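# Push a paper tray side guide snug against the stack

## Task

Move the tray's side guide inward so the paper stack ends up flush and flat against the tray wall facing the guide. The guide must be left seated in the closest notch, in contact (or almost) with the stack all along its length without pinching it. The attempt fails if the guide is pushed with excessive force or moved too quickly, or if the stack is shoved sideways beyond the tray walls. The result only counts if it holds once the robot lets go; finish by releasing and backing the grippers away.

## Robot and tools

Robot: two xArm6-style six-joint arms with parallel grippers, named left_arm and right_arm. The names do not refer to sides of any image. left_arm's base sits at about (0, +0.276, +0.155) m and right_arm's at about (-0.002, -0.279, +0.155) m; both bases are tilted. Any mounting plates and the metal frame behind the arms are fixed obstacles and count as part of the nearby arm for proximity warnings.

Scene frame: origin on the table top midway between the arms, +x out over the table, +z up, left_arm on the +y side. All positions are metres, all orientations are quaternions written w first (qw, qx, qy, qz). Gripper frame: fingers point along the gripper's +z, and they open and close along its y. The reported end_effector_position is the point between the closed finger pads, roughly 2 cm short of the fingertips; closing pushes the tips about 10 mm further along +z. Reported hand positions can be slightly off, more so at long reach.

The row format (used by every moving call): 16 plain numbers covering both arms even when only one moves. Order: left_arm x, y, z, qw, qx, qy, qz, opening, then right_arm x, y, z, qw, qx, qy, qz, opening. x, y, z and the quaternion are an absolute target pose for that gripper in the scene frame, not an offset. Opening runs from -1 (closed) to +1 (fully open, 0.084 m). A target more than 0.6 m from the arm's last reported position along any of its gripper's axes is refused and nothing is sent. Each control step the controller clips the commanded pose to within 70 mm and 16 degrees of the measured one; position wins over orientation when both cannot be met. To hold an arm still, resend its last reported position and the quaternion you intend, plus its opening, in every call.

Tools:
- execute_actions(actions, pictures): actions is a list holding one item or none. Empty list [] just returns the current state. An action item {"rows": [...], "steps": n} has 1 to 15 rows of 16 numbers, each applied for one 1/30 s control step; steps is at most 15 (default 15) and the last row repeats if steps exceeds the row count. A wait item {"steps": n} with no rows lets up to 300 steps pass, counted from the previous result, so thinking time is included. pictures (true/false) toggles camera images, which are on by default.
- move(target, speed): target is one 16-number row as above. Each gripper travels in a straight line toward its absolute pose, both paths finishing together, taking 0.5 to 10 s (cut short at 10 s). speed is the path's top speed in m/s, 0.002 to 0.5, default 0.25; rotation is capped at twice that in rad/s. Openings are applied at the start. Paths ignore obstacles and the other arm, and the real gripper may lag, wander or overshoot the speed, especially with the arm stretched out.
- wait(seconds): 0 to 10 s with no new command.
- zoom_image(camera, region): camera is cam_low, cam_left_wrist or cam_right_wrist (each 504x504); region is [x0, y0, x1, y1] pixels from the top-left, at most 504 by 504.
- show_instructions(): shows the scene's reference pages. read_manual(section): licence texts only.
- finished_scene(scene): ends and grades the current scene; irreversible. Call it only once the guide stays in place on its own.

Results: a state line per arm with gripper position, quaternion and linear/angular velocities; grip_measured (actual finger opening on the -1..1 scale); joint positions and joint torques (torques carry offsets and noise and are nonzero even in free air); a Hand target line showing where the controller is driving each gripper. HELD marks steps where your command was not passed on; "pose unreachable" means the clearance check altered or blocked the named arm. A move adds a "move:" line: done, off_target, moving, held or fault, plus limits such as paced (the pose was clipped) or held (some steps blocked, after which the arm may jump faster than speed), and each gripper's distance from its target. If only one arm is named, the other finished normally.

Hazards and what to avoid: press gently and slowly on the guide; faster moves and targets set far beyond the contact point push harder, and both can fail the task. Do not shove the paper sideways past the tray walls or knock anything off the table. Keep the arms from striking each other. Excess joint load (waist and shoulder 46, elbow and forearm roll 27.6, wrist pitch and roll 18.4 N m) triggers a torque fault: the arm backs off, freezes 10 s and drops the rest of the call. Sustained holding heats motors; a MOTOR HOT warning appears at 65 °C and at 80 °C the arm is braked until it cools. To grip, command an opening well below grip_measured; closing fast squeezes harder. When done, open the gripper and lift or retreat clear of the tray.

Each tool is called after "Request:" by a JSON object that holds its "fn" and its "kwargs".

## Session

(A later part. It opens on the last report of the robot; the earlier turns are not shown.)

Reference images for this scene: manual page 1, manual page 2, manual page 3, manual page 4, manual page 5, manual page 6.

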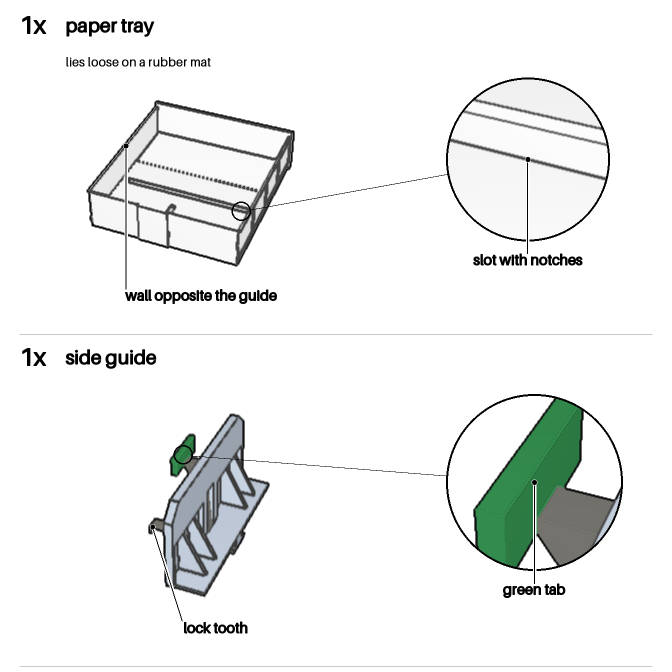

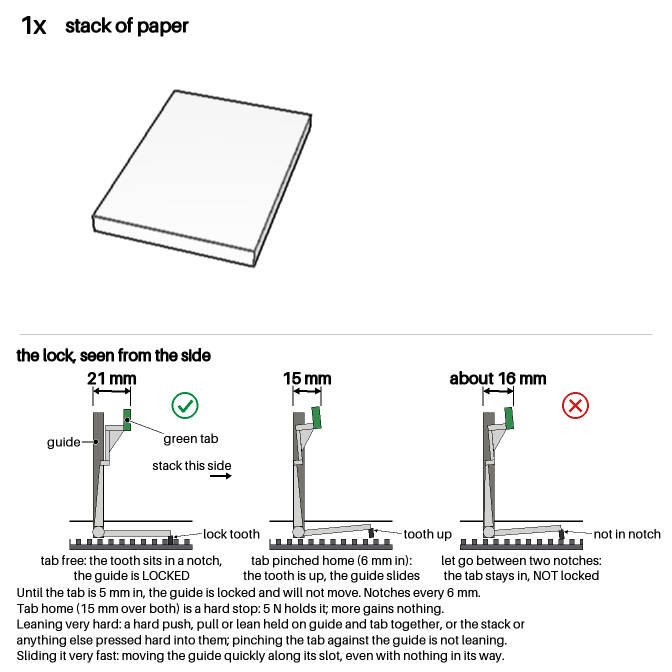

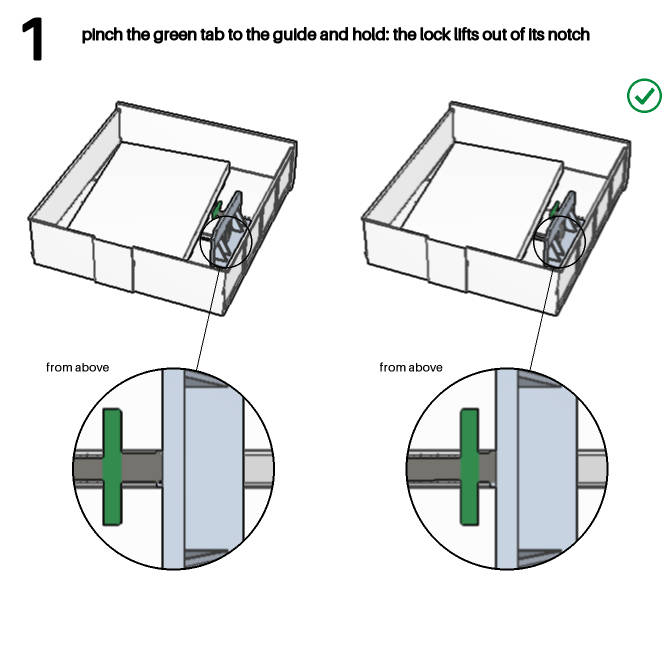

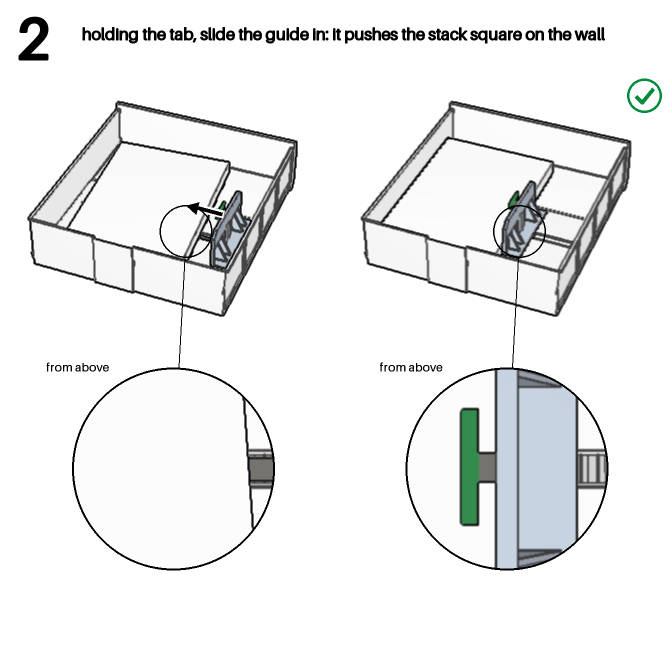

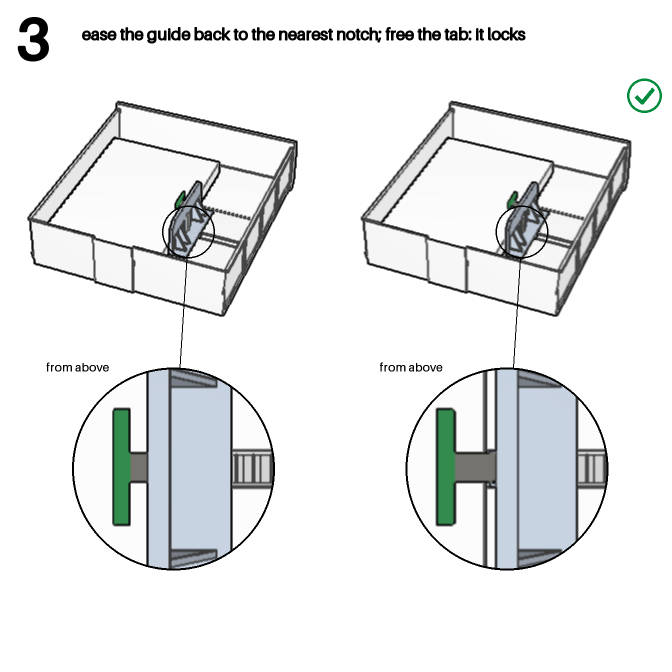

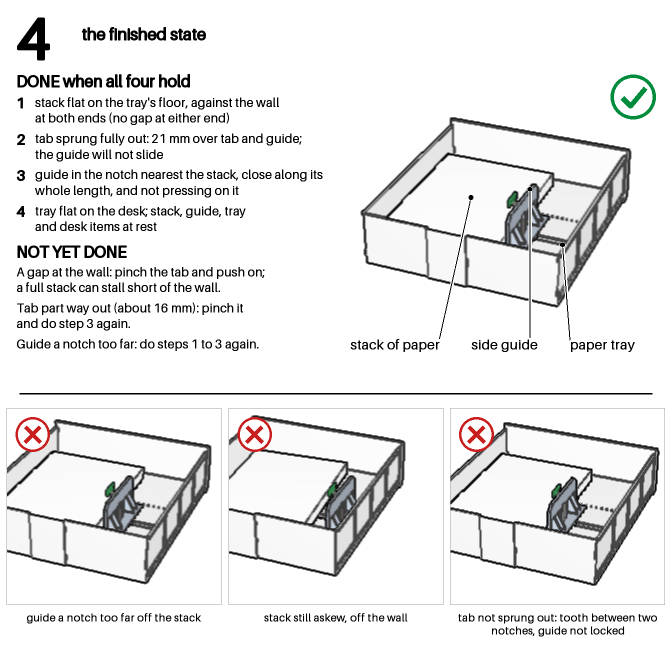

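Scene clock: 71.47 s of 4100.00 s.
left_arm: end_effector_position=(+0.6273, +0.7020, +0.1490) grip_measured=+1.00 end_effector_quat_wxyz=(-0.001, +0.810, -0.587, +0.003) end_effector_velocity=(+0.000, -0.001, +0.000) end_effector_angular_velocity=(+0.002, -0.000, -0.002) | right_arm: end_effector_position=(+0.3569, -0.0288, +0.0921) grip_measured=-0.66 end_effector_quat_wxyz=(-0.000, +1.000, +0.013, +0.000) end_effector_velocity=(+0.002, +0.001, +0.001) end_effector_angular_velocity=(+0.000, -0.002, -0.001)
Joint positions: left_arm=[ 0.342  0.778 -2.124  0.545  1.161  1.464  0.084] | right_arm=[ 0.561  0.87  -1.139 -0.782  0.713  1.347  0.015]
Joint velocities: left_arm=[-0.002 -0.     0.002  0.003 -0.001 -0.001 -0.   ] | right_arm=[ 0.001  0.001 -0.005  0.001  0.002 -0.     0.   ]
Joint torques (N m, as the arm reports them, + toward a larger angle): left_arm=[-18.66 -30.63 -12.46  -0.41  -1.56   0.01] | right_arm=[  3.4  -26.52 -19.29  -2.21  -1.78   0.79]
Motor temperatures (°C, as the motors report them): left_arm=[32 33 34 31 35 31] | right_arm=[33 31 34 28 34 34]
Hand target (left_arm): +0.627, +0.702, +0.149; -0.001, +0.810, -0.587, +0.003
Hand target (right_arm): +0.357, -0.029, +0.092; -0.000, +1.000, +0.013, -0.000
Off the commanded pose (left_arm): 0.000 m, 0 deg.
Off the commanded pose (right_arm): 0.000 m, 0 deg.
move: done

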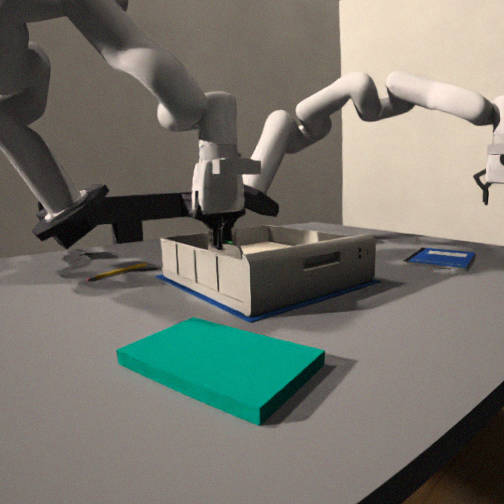

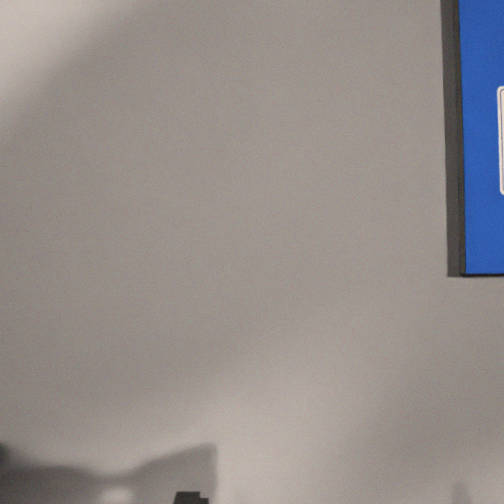

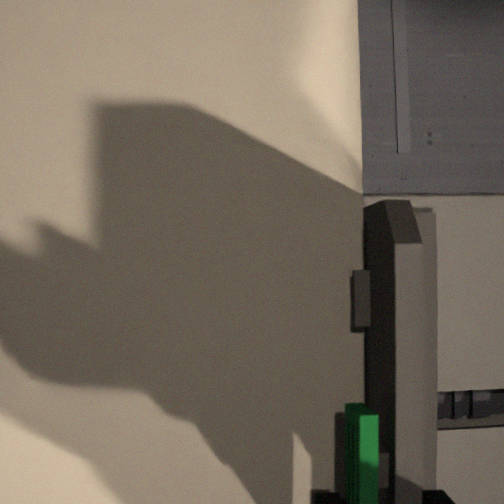

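Request:
{"fn": "move", "kwargs": {"target": [0.6273,0.702,0.149,-0.001,0.81,-0.587,0.003,1,0.3552,-0.025,0.0918,0,1,0.013,0,-0.8], "speed": 0.005}}

Request:
{"fn": "move", "kwargs": {"target": [0.6273,0.702,0.149,-0.001,0.81,-0.587,0.003,1,0.355,-0.021,0.0918,0,1,0.013,0,-0.8], "speed": 0.005}}

Scene clock: 76.70 s of 4100.00 s.
left_arm: end_effector_position=(+0.6273, +0.7020, +0.1490) grip_measured=+1.00 end_effector_quat_wxyz=(-0.001, +0.810, -0.587, +0.003) end_effector_velocity=(+0.001, +0.000, +0.001) end_effector_angular_velocity=(-0.001, -0.003, +0.002) | right_arm: end_effector_position=(+0.3561, -0.0251, +0.0919) grip_measured=-0.66 end_effector_quat_wxyz=(-0.000, +1.000, +0.012, +0.000) end_effector_velocity=(-0.000, +0.001, +0.001) end_effector_angular_velocity=(+0.001, -0.001, +0.000)
Joint positions: left_arm=[ 0.342  0.778 -2.124  0.545  1.161  1.464  0.084] | right_arm=[ 0.567  0.879 -1.148 -0.777  0.714  1.35   0.015]
Joint velocities: left_arm=[-0.    -0.001 -0.001 -0.002 -0.001  0.     0.   ] | right_arm=[ 0.003  0.001 -0.002  0.002  0.001  0.001 -0.   ]
Joint torques (N m, as the arm reports them, + toward a larger angle): left_arm=[-18.71 -30.94 -12.61  -0.38  -1.57   0.  ] | right_arm=[  6.54 -25.25 -13.72  -0.87  -1.09   0.86]
Motor temperatures (°C, as the motors report them): left_arm=[32 33 34 31 35 31] | right_arm=[33 31 34 28 34 34]
Hand target (left_arm): +0.627, +0.702, +0.149; -0.001, +0.810, -0.587, +0.003
Hand target (right_arm): +0.355, -0.025, +0.092; -0.000, +1.000, +0.013, -0.000
Off the commanded pose (left_arm): 0.000 m, 0 deg.
Off the commanded pose (right_arm): 0.001 m, 0 deg.
After step 90, 1.13 s passed at rest.
move: done

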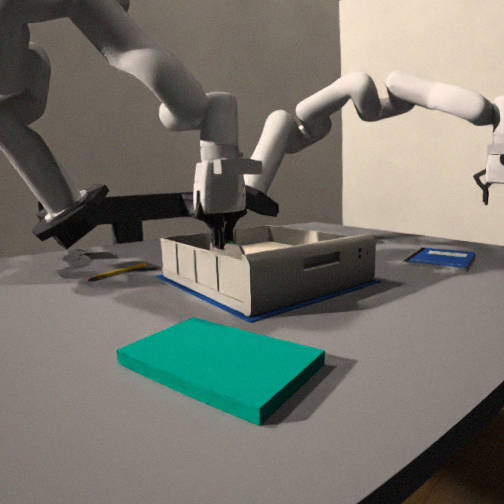

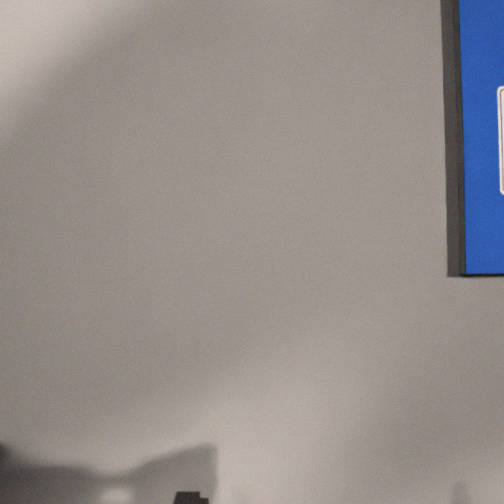

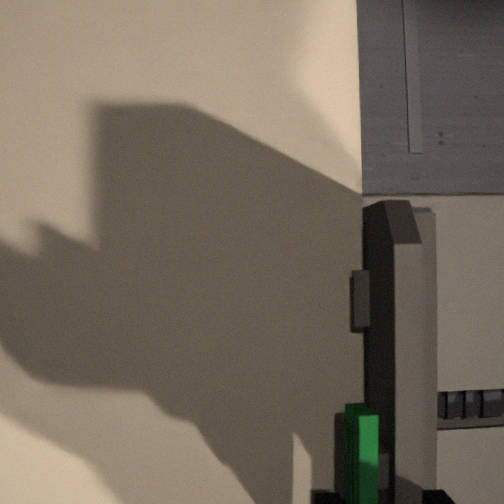

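Scene clock: 77.77 s of 4100.00 s.
left_arm: end_effector_position=(+0.6273, +0.7020, +0.1490) grip_measured=+1.00 end_effector_quat_wxyz=(-0.001, +0.810, -0.587, +0.003) end_effector_velocity=(+0.000, +0.001, +0.001) end_effector_angular_velocity=(+0.001, -0.001, +0.000) | right_arm: end_effector_position=(+0.3556, -0.0233, +0.0916) grip_measured=-0.65 end_effector_quat_wxyz=(+0.004, +1.000, +0.012, -0.000) end_effector_velocity=(-0.000, +0.000, -0.000) end_effector_angular_velocity=(-0.008, +0.000, +0.002)
Joint positions: left_arm=[ 0.342  0.778 -2.124  0.545  1.161  1.464  0.084] | right_arm=[ 0.574  0.887 -1.159 -0.77   0.725  1.35   0.015]
Joint velocities: left_arm=[ 0.    -0.    -0.001  0.     0.     0.     0.   ] | right_arm=[ 0.005  0.005 -0.006  0.003  0.01  -0.     0.   ]
Joint torques (N m, as the arm reports them, + toward a larger angle): left_arm=[-18.59 -31.12 -12.4   -0.48  -1.53   0.06] | right_arm=[ 12.12 -15.68 -13.9   -0.13  -7.64   0.9 ]
Motor temperatures (°C, as the motors report them): left_arm=[32 33 34 31 35 31] | right_arm=[33 31 34 28 34 34]
Hand target (left_arm): +0.627, +0.702, +0.149; -0.001, +0.810, -0.587, +0.003
Hand target (right_arm): +0.355, -0.021, +0.092; +0.000, +1.000, +0.013, -0.000
Off the commanded pose (left_arm): 0.000 m, 0 deg.
Off the commanded pose (right_arm): 0.002 m, 0 deg.
move: done

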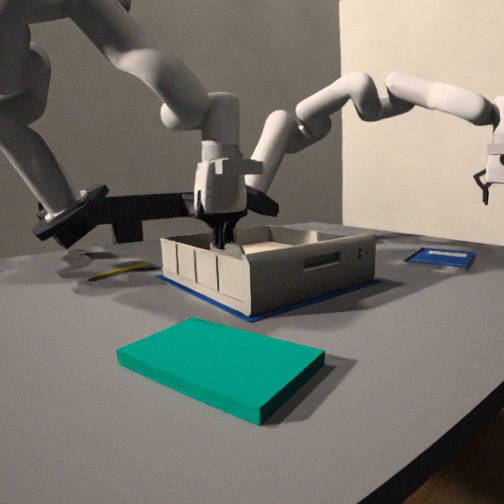

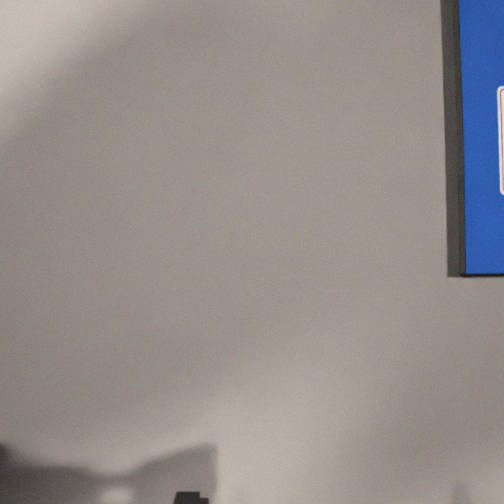

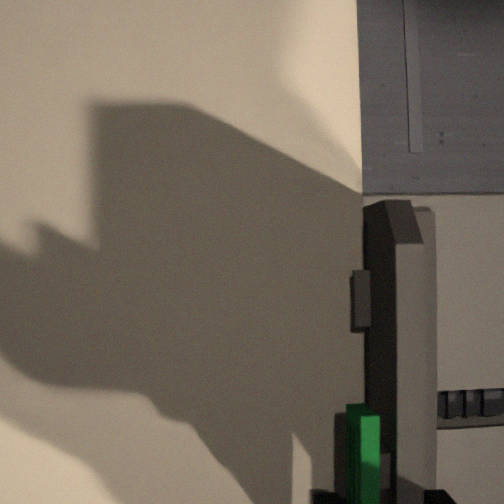

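Request:
{"fn": "move", "kwargs": {"target": [0.6273,0.702,0.149,-0.001,0.81,-0.587,0.003,1,0.355,-0.0258,0.0918,0,1,0.013,0,-0.8], "speed": 0.005}}

Request:
{"fn": "move", "kwargs": {"target": [0.6273,0.702,0.149,-0.001,0.81,-0.587,0.003,1,0.355,-0.0245,0.0918,0,1,0.013,0,-0.3], "speed": 0.005}}

Request:
{"fn": "move", "kwargs": {"target": [0.6273,0.702,0.149,-0.001,0.81,-0.587,0.003,1,0.355,-0.0245,0.15,0,1,0.013,0,-0.1], "speed": 0.08}}

Scene clock: 83.97 s of 4100.00 s.
left_arm: end_effector_position=(+0.6273, +0.7020, +0.1490) grip_measured=+1.00 end_effector_quat_wxyz=(-0.001, +0.810, -0.587, +0.003) end_effector_velocity=(-0.001, +0.001, +0.000) end_effector_angular_velocity=(+0.001, +0.001, +0.001) | right_arm: end_effector_position=(+0.3546, -0.0249, +0.0915) grip_measured=-0.66 end_effector_quat_wxyz=(-0.001, +1.000, +0.013, -0.000) end_effector_velocity=(-0.000, -0.002, -0.000) end_effector_angular_velocity=(-0.000, +0.000, -0.000)
Joint positions: left_arm=[ 0.342  0.778 -2.124  0.545  1.161  1.464  0.084] | right_arm=[ 0.568  0.878 -1.145 -0.777  0.711  1.35   0.015]
Joint velocities: left_arm=[ 0.001 -0.001  0.001  0.001  0.001 -0.001  0.   ] | right_arm=[-0.003 -0.003  0.005 -0.003 -0.001  0.    -0.   ]
Joint torques (N m, as the arm reports them, + toward a larger angle): left_arm=[-18.43 -30.7  -12.46  -0.25  -1.55   0.07] | right_arm=[ 12.71 -21.66  -5.71   0.89  -1.05   0.9 ]
Motor temperatures (°C, as the motors report them): left_arm=[32 33 34 31 35 31] | right_arm=[33 31 34 28 34 34]
Hand target (left_arm): +0.627, +0.702, +0.149; -0.001, +0.810, -0.587, +0.003
Hand target (right_arm): +0.355, -0.026, +0.092; +0.000, +1.000, +0.013, +0.000
Off the commanded pose (left_arm): 0.000 m, 0 deg.
Off the commanded pose (right_arm): 0.001 m, 0 deg.
After step 90, 2.13 s passed at rest.
move: done

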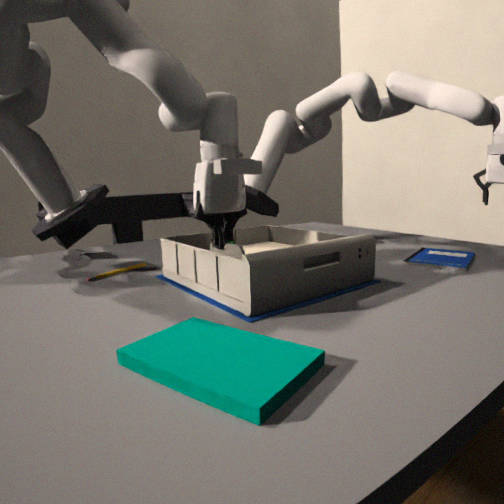

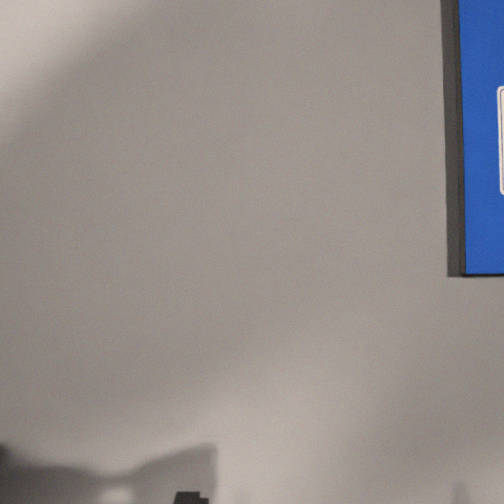

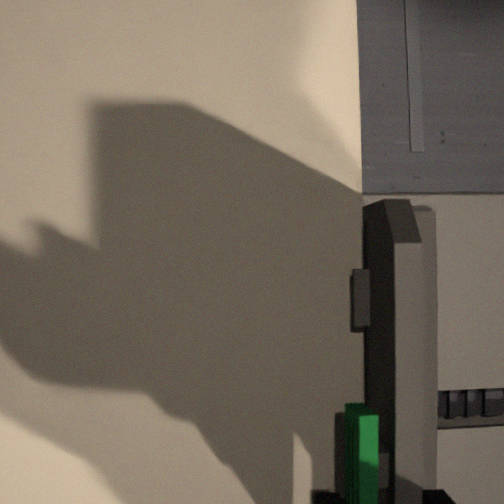

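Scene clock: 84.67 s of 4100.00 s.
left_arm: end_effector_position=(+0.6273, +0.7020, +0.1490) grip_measured=+1.00 end_effector_quat_wxyz=(-0.001, +0.810, -0.587, +0.003) end_effector_velocity=(-0.000, +0.001, -0.001) end_effector_angular_velocity=(+0.001, +0.000, +0.001) | right_arm: end_effector_position=(+0.3549, -0.0245, +0.0917) grip_measured=-0.32 end_effector_quat_wxyz=(+0.000, +1.000, +0.013, -0.000) end_effector_velocity=(+0.001, +0.001, +0.001) end_effector_angular_velocity=(+0.000, -0.002, +0.000)
Joint positions: left_arm=[ 0.342  0.778 -2.124  0.545  1.161  1.464  0.084] | right_arm=[ 0.57   0.88  -1.148 -0.775  0.714  1.35   0.03 ]
Joint velocities: left_arm=[ 0.001  0.     0.     0.001 -0.001 -0.001 -0.   ] | right_arm=[ 0.002 -0.    -0.002  0.001  0.001 -0.    -0.   ]
Joint torques (N m, as the arm reports them, + toward a larger angle): left_arm=[-18.56 -30.88 -12.53  -0.37  -1.61   0.02] | right_arm=[  9.57 -27.88 -11.27  -0.68  -0.93   0.32]
Motor temperatures (°C, as the motors report them): left_arm=[32 33 34 31 35 31] | right_arm=[33 31 34 28 34 34]
Hand target (left_arm): +0.627, +0.702, +0.149; -0.001, +0.810, -0.587, +0.003
Hand target (right_arm): +0.355, -0.024, +0.092; -0.000, +1.000, +0.013, -0.000
Off the commanded pose (left_arm): 0.000 m, 0 deg.
Off the commanded pose (right_arm): 0.000 m, 0 deg.
move: done

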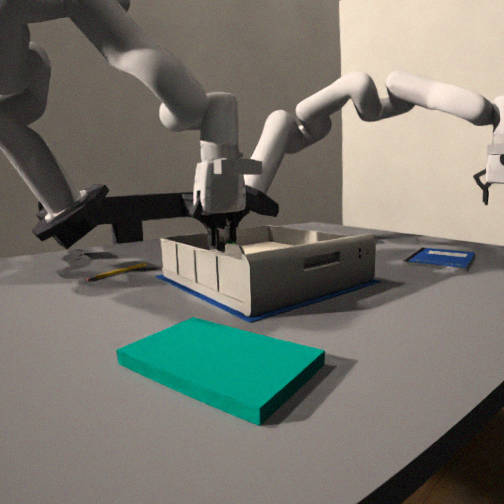

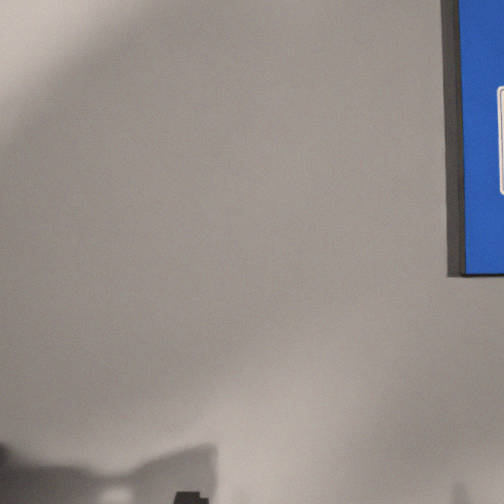

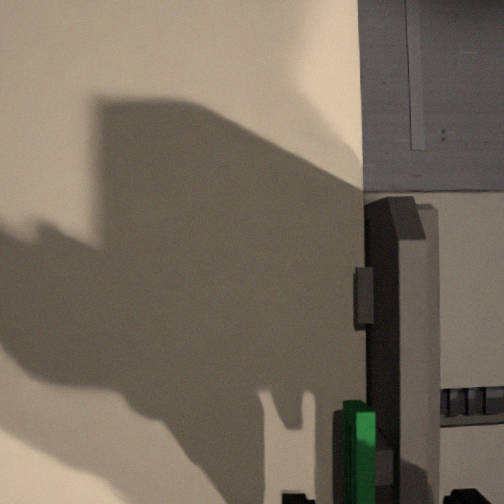

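Scene clock: 85.80 s of 4100.00 s.
left_arm: end_effector_position=(+0.6273, +0.7020, +0.1490) grip_measured=+1.00 end_effector_quat_wxyz=(-0.001, +0.810, -0.587, +0.003) end_effector_velocity=(+0.000, -0.000, -0.000) end_effector_angular_velocity=(-0.001, -0.000, +0.000) | right_arm: end_effector_position=(+0.3547, -0.0246, +0.1496) grip_measured=-0.11 end_effector_quat_wxyz=(+0.000, +1.000, +0.013, -0.000) end_effector_velocity=(+0.001, +0.000, +0.003) end_effector_angular_velocity=(+0.001, +0.000, -0.002)
Joint positions: left_arm=[ 0.342  0.778 -2.124  0.545  1.161  1.464  0.084] | right_arm=[ 0.641  0.758 -1.128 -0.654  0.806  1.277  0.039]
Joint velocities: left_arm=[ 0.     0.001 -0.    -0.001 -0.001  0.     0.   ] | right_arm=[ 0.002 -0.005 -0.001  0.005  0.004 -0.003  0.   ]
Joint torques (N m, as the arm reports them, + toward a larger angle): left_arm=[-18.46 -30.92 -12.59  -0.36  -1.53  -0.06] | right_arm=[  9.15 -26.5  -12.95  -0.66  -0.35   0.41]
Motor temperatures (°C, as the motors report them): left_arm=[32 33 34 31 35 31] | right_arm=[33 31 34 28 34 34]
Hand target (left_arm): +0.627, +0.702, +0.149; -0.001, +0.810, -0.587, +0.003
Hand target (right_arm): +0.355, -0.025, +0.150; -0.000, +1.000, +0.013, -0.000
Off the commanded pose (left_arm): 0.000 m, 0 deg.
Off the commanded pose (right_arm): 0.001 m, 0 deg.
move: done

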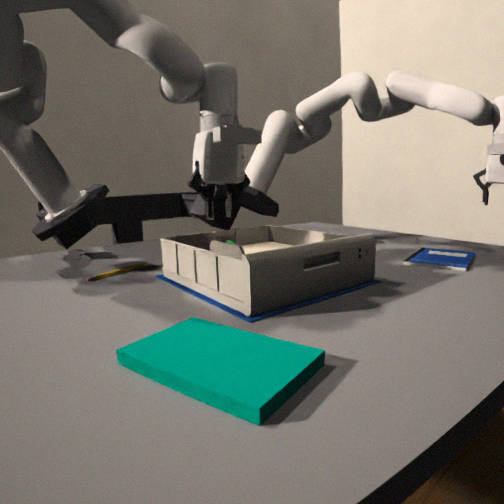

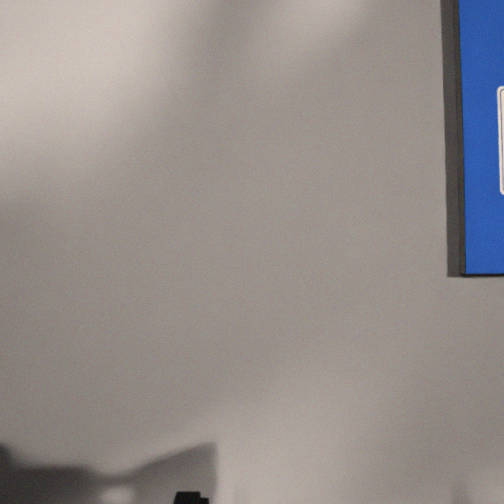

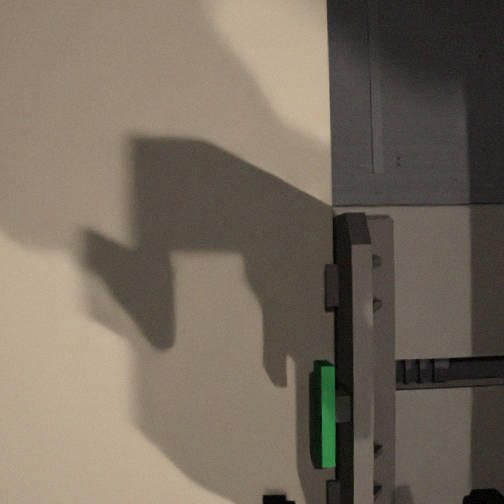

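Request:
{"fn": "move", "kwargs": {"target": [0.6273,0.702,0.149,-0.001,0.81,-0.587,0.003,1,0.355,-0.0245,0.0918,0,1,0.013,0,-0.3], "speed": 0.05}}

Request:
{"fn": "move", "kwargs": {"target": [0.6273,0.702,0.149,-0.001,0.81,-0.587,0.003,1,0.355,-0.029,0.0918,0,1,0.013,0,-0.45], "speed": 0.004}}

Request:
{"fn": "move", "kwargs": {"target": [0.6273,0.702,0.149,-0.001,0.81,-0.587,0.003,1,0.355,-0.031,0.0918,0,1,0.013,0,-0.45], "speed": 0.003}}

Scene clock: 93.73 s of 4100.00 s.
left_arm: end_effector_position=(+0.6273, +0.7020, +0.1490) grip_measured=+1.00 end_effector_quat_wxyz=(-0.001, +0.810, -0.587, +0.003) end_effector_velocity=(+0.000, +0.000, +0.000) end_effector_angular_velocity=(+0.001, -0.001, +0.000) | right_arm: end_effector_position=(+0.3552, -0.0244, +0.0921) grip_measured=-0.32 end_effector_quat_wxyz=(-0.000, +1.000, +0.013, +0.000) end_effector_velocity=(+0.001, +0.000, -0.002) end_effector_angular_velocity=(+0.001, -0.001, -0.001)
Joint positions: left_arm=[ 0.342  0.778 -2.124  0.545  1.161  1.464  0.084] | right_arm=[ 0.57   0.879 -1.148 -0.775  0.715  1.35   0.03 ]
Joint velocities: left_arm=[-0.    -0.    -0.001  0.001 -0.001 -0.     0.   ] | right_arm=[-0.003  0.004 -0.002 -0.006 -0.003  0.003 -0.   ]
Joint torques (N m, as the arm reports them, + toward a larger angle): left_arm=[-18.61 -30.75 -12.5   -0.36  -1.62   0.04] | right_arm=[  9.58 -28.27 -11.36  -0.7   -0.52   0.42]
Motor temperatures (°C, as the motors report them): left_arm=[32 33 34 31 35 31] | right_arm=[33 31 34 28 34 34]
Hand target (left_arm): +0.627, +0.702, +0.149; -0.001, +0.810, -0.587, +0.003
Hand target (right_arm): +0.355, -0.024, +0.092; +0.000, +1.000, +0.013, +0.000
Off the commanded pose (left_arm): 0.000 m, 0 deg.
Off the commanded pose (right_arm): 0.000 m, 0 deg.
After step 90, 3.40 s passed at rest.
move: done

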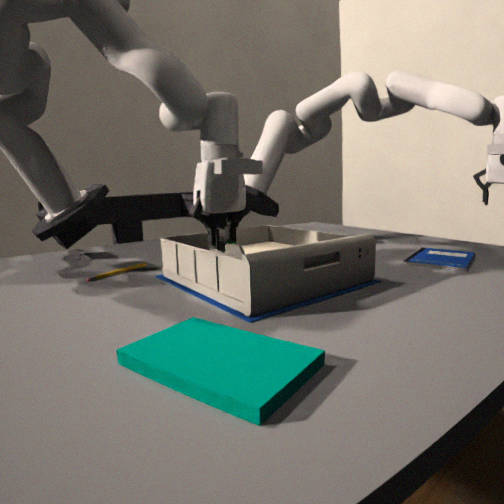

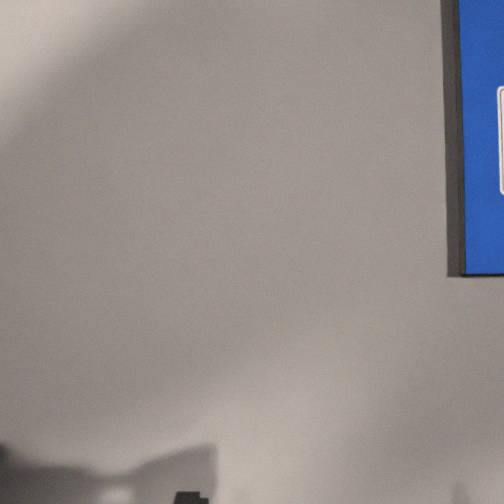

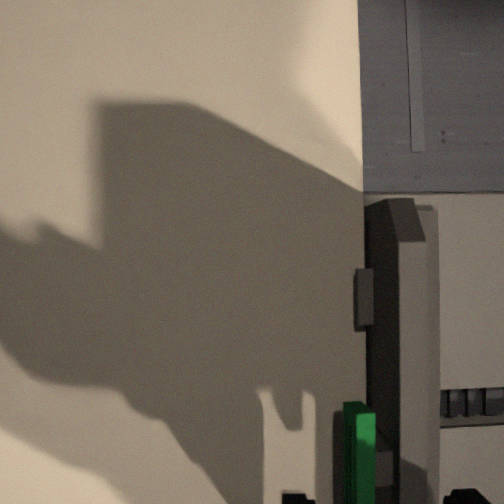

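Scene clock: 95.10 s of 4100.00 s.
left_arm: end_effector_position=(+0.6273, +0.7020, +0.1490) grip_measured=+1.00 end_effector_quat_wxyz=(-0.001, +0.810, -0.587, +0.003) end_effector_velocity=(+0.001, -0.000, +0.000) end_effector_angular_velocity=(-0.000, -0.002, -0.000) | right_arm: end_effector_position=(+0.3551, -0.0289, +0.0919) grip_measured=-0.47 end_effector_quat_wxyz=(-0.000, +1.000, +0.013, +0.000) end_effector_velocity=(-0.000, -0.001, -0.000) end_effector_angular_velocity=(-0.001, +0.001, -0.000)
Joint positions: left_arm=[ 0.342  0.778 -2.124  0.545  1.161  1.464  0.084] | right_arm=[ 0.563  0.869 -1.135 -0.783  0.711  1.351  0.024]
Joint velocities: left_arm=[-0.     0.001 -0.001 -0.001 -0.002  0.001 -0.   ] | right_arm=[-0.002 -0.002  0.004 -0.001 -0.     0.    -0.   ]
Joint torques (N m, as the arm reports them, + toward a larger angle): left_arm=[-18.79 -30.95 -12.59  -0.26  -1.59  -0.04] | right_arm=[  9.57 -28.12 -10.89  -0.53  -0.36   0.21]
Motor temperatures (°C, as the motors report them): left_arm=[32 33 34 31 35 31] | right_arm=[33 31 34 28 34 34]
Hand target (left_arm): +0.627, +0.702, +0.149; -0.001, +0.810, -0.587, +0.003
Hand target (right_arm): +0.355, -0.029, +0.092; +0.000, +1.000, +0.013, +0.000
Off the commanded pose (left_arm): 0.000 m, 0 deg.
Off the commanded pose (right_arm): 0.000 m, 0 deg.
move: done

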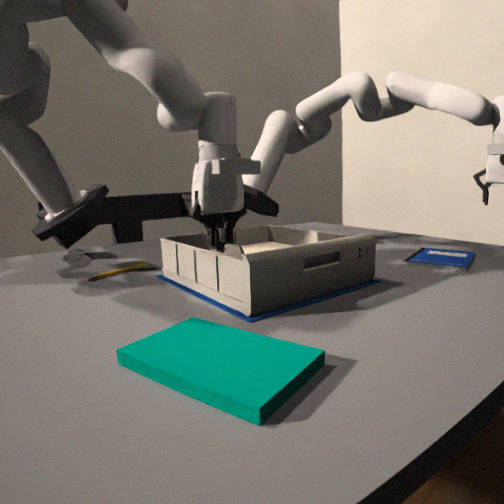

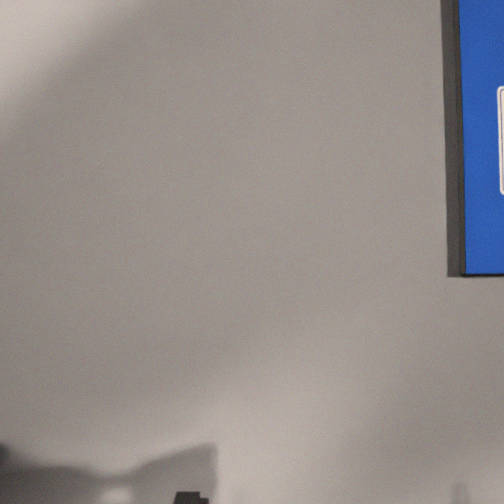

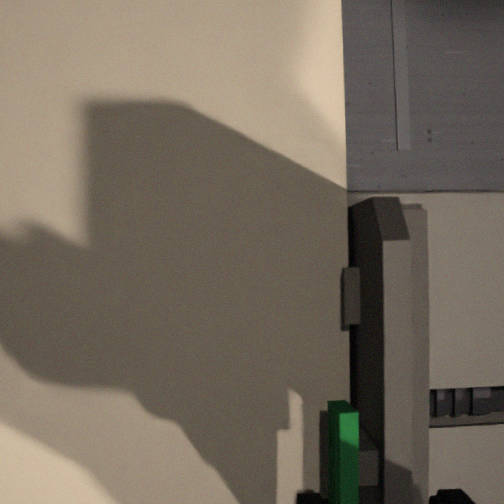

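Scene clock: 96.03 s of 4100.00 s.
left_arm: end_effector_position=(+0.6273, +0.7020, +0.1490) grip_measured=+1.00 end_effector_quat_wxyz=(-0.001, +0.810, -0.587, +0.003) end_effector_velocity=(+0.001, -0.000, +0.000) end_effector_angular_velocity=(-0.000, -0.003, +0.000) | right_arm: end_effector_position=(+0.3551, -0.0308, +0.0919) grip_measured=-0.47 end_effector_quat_wxyz=(-0.000, +1.000, +0.013, +0.000) end_effector_velocity=(+0.001, -0.001, +0.001) end_effector_angular_velocity=(-0.000, -0.001, -0.002)
Joint positions: left_arm=[ 0.342  0.778 -2.124  0.545  1.161  1.464  0.084] | right_arm=[ 0.56   0.864 -1.128 -0.786  0.709  1.351  0.024]
Joint velocities: left_arm=[-0.    -0.     0.001 -0.    -0.002 -0.     0.   ] | right_arm=[-0.001 -0.003  0.001 -0.001  0.002  0.    -0.   ]
Joint torques (N m, as the arm reports them, + toward a larger angle): left_arm=[-18.58 -30.98 -12.49  -0.43  -1.57  -0.07] | right_arm=[  9.52 -28.46 -10.38  -0.54   0.37   0.56]
Motor temperatures (°C, as the motors report them): left_arm=[32 33 34 31 35 31] | right_arm=[33 31 34 28 34 34]
Hand target (left_arm): +0.627, +0.702, +0.149; -0.001, +0.810, -0.587, +0.003
Hand target (right_arm): +0.355, -0.031, +0.092; +0.000, +1.000, +0.013, +0.000
Off the commanded pose (left_arm): 0.000 m, 0 deg.
Off the commanded pose (right_arm): 0.000 m, 0 deg.
move: done

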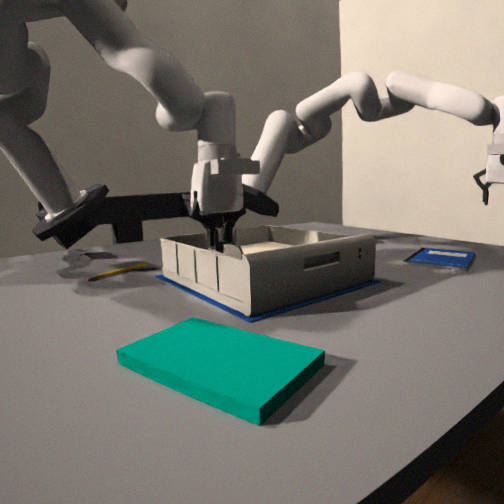

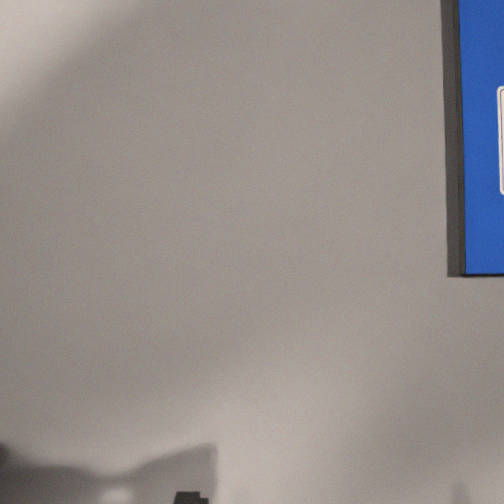

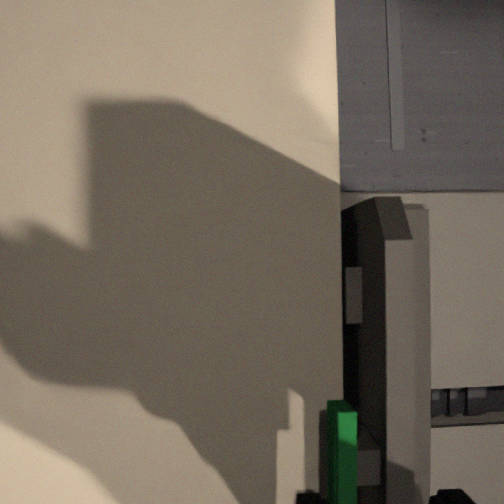

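Request:
{"fn": "move", "kwargs": {"target": [0.6273,0.702,0.149,-0.001,0.81,-0.587,0.003,1,0.355,-0.0322,0.0918,0,1,0.013,0,-0.45], "speed": 0.003}}

Request:
{"fn": "move", "kwargs": {"target": [0.6273,0.702,0.149,-0.001,0.81,-0.587,0.003,1,0.355,-0.0334,0.0918,0,1,0.013,0,-0.45], "speed": 0.003}}

Scene clock: 99.80 s of 4100.00 s.
left_arm: end_effector_position=(+0.6273, +0.7020, +0.1490) grip_measured=+1.00 end_effector_quat_wxyz=(-0.001, +0.810, -0.587, +0.003) end_effector_velocity=(-0.000, +0.001, +0.001) end_effector_angular_velocity=(-0.000, -0.002, +0.003) | right_arm: end_effector_position=(+0.3548, -0.0327, +0.0915) grip_measured=-0.47 end_effector_quat_wxyz=(+0.001, +1.000, +0.013, -0.000) end_effector_velocity=(-0.000, +0.001, +0.000) end_effector_angular_velocity=(+0.002, -0.001, +0.001)
Joint positions: left_arm=[ 0.342  0.778 -2.124  0.545  1.161  1.464  0.084] | right_arm=[ 0.557  0.861 -1.124 -0.788  0.709  1.352  0.024]
Joint velocities: left_arm=[ 0.002 -0.001 -0.001 -0.001 -0.001 -0.    -0.   ] | right_arm=[ 0.    -0.     0.001 -0.    -0.002  0.    -0.   ]
Joint torques (N m, as the arm reports them, + toward a larger angle): left_arm=[-18.53 -30.85 -12.51  -0.33  -1.52  -0.03] | right_arm=[  9.37 -27.11 -10.37  -0.8   -0.4    0.46]
Motor temperatures (°C, as the motors report them): left_arm=[32 33 34 31 35 31] | right_arm=[33 31 34 28 34 34]
Hand target (left_arm): +0.627, +0.702, +0.149; -0.001, +0.810, -0.587, +0.003
Hand target (right_arm): +0.355, -0.032, +0.092; +0.000, +1.000, +0.013, -0.000
Off the commanded pose (left_arm): 0.000 m, 0 deg.
Off the commanded pose (right_arm): 0.001 m, 0 deg.
After step 90, 0.07 s passed at rest.
move: done

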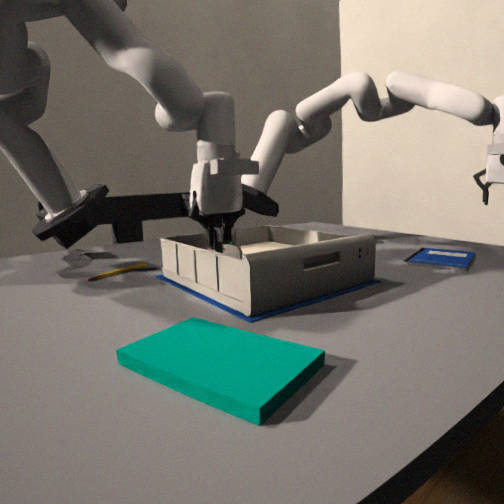

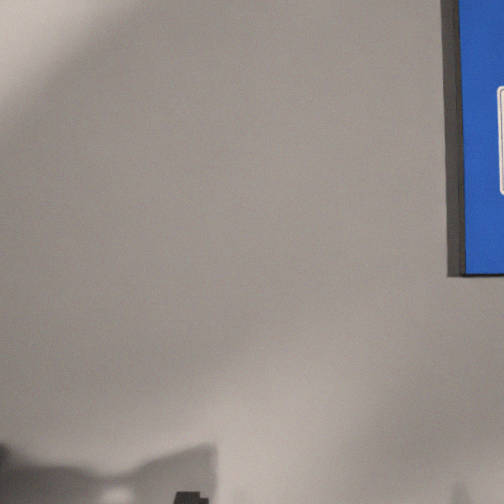

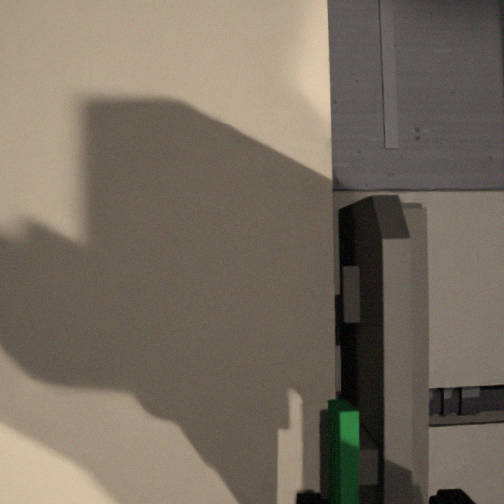

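Scene clock: 100.50 s of 4100.00 s.
left_arm: end_effector_position=(+0.6273, +0.7020, +0.1490) grip_measured=+1.00 end_effector_quat_wxyz=(-0.001, +0.810, -0.587, +0.003) end_effector_velocity=(-0.002, -0.000, -0.002) end_effector_angular_velocity=(-0.001, +0.006, +0.000) | right_arm: end_effector_position=(+0.3549, -0.0335, +0.0916) grip_measured=-0.47 end_effector_quat_wxyz=(+0.000, +1.000, +0.013, -0.000) end_effector_velocity=(+0.001, -0.001, +0.000) end_effector_angular_velocity=(+0.000, +0.000, -0.002)
Joint positions: left_arm=[ 0.342  0.778 -2.124  0.545  1.161  1.464  0.084] | right_arm=[ 0.555  0.858 -1.121 -0.79   0.708  1.352  0.024]
Joint velocities: left_arm=[ 0.002  0.001  0.002  0.     0.003 -0.    -0.   ] | right_arm=[-0.002 -0.002  0.001 -0.     0.    -0.    -0.   ]
Joint torques (N m, as the arm reports them, + toward a larger angle): left_arm=[-18.6  -30.9  -12.48  -0.34  -1.54  -0.03] | right_arm=[  9.45 -28.02 -10.68  -0.3   -0.28   0.59]
Motor temperatures (°C, as the motors report them): left_arm=[32 33 34 31 35 31] | right_arm=[33 31 34 28 34 34]
Hand target (left_arm): +0.627, +0.702, +0.149; -0.001, +0.810, -0.587, +0.003
Hand target (right_arm): +0.355, -0.033, +0.092; +0.000, +1.000, +0.013, +0.000
Off the commanded pose (left_arm): 0.000 m, 0 deg.
Off the commanded pose (right_arm): 0.000 m, 0 deg.
move: done

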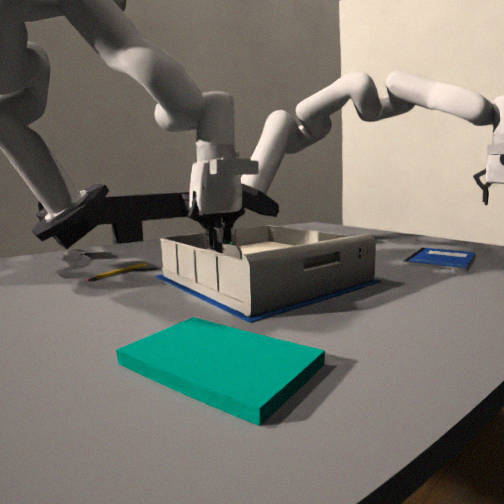

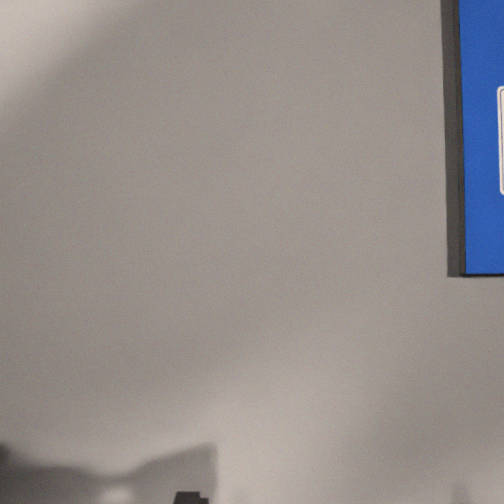

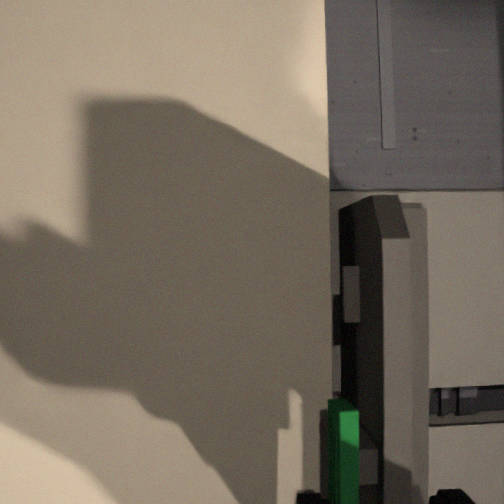

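Request:
{"fn": "move", "kwargs": {"target": [0.6273,0.702,0.149,-0.001,0.81,-0.587,0.003,1,0.355,-0.031,0.0918,0,1,0.013,0,-0.2], "speed": 0.004}}

Request:
{"fn": "zoom_image", "kwargs": {"camera": "cam_right_wrist", "region": [280,250,504,504]}}

Scene clock: 103.30 s of 4100.00 s.
left_arm: end_effector_position=(+0.6273, +0.7020, +0.1490) grip_measured=+1.00 end_effector_quat_wxyz=(-0.001, +0.810, -0.587, +0.003) end_effector_velocity=(-0.000, +0.001, +0.000) end_effector_angular_velocity=(+0.002, +0.001, +0.001) | right_arm: end_effector_position=(+0.3550, -0.0311, +0.0918) grip_measured=-0.21 end_effector_quat_wxyz=(-0.000, +1.000, +0.013, +0.000) end_effector_velocity=(-0.000, +0.001, -0.000) end_effector_angular_velocity=(-0.000, -0.000, +0.000)
Joint positions: left_arm=[ 0.342  0.778 -2.124  0.545  1.161  1.464  0.084] | right_arm=[ 0.559  0.864 -1.128 -0.786  0.709  1.352  0.035]
Joint velocities: left_arm=[ 0.001 -0.    -0.     0.002  0.001 -0.    -0.   ] | right_arm=[ 0.002  0.002 -0.003  0.001  0.001  0.    -0.   ]
Joint torques (N m, as the arm reports them, + toward a larger angle): left_arm=[-18.64 -30.79 -12.55  -0.48  -1.6   -0.07] | right_arm=[  9.46 -27.85 -11.33  -0.51  -0.66   0.31]
Motor temperatures (°C, as the motors report them): left_arm=[32 33 34 31 35 31] | right_arm=[33 31 34 28 34 34]
Hand target (left_arm): +0.627, +0.702, +0.149; -0.001, +0.810, -0.587, +0.003
Hand target (right_arm): +0.355, -0.031, +0.092; -0.000, +1.000, +0.013, -0.000
Off the commanded pose (left_arm): 0.000 m, 0 deg.
Off the commanded pose (right_arm): 0.000 m, 0 deg.
move: done

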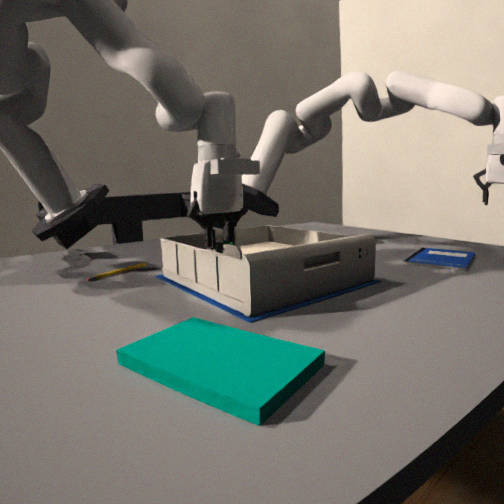

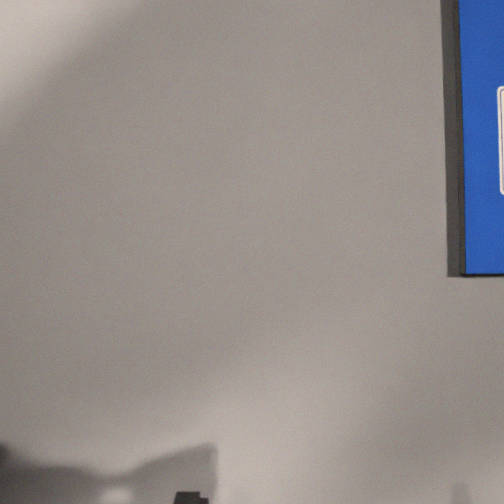

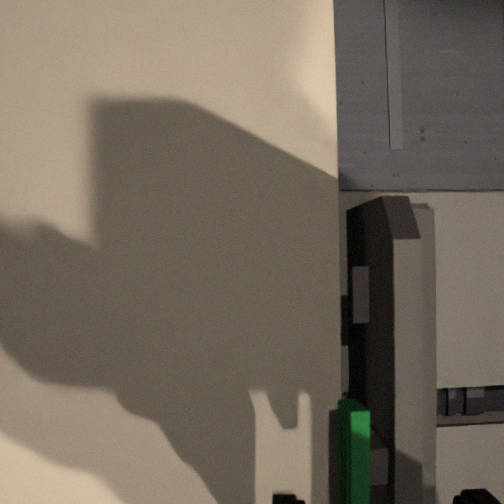

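Region (280, 250, 504, 504) of cam_right_wrist's 504x504 image, scaled by 1.984, with more detail than that image has; it fills the left 444 columns of this view, and the rest is white.

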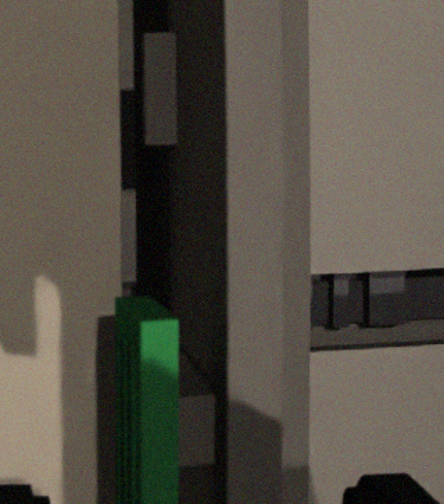

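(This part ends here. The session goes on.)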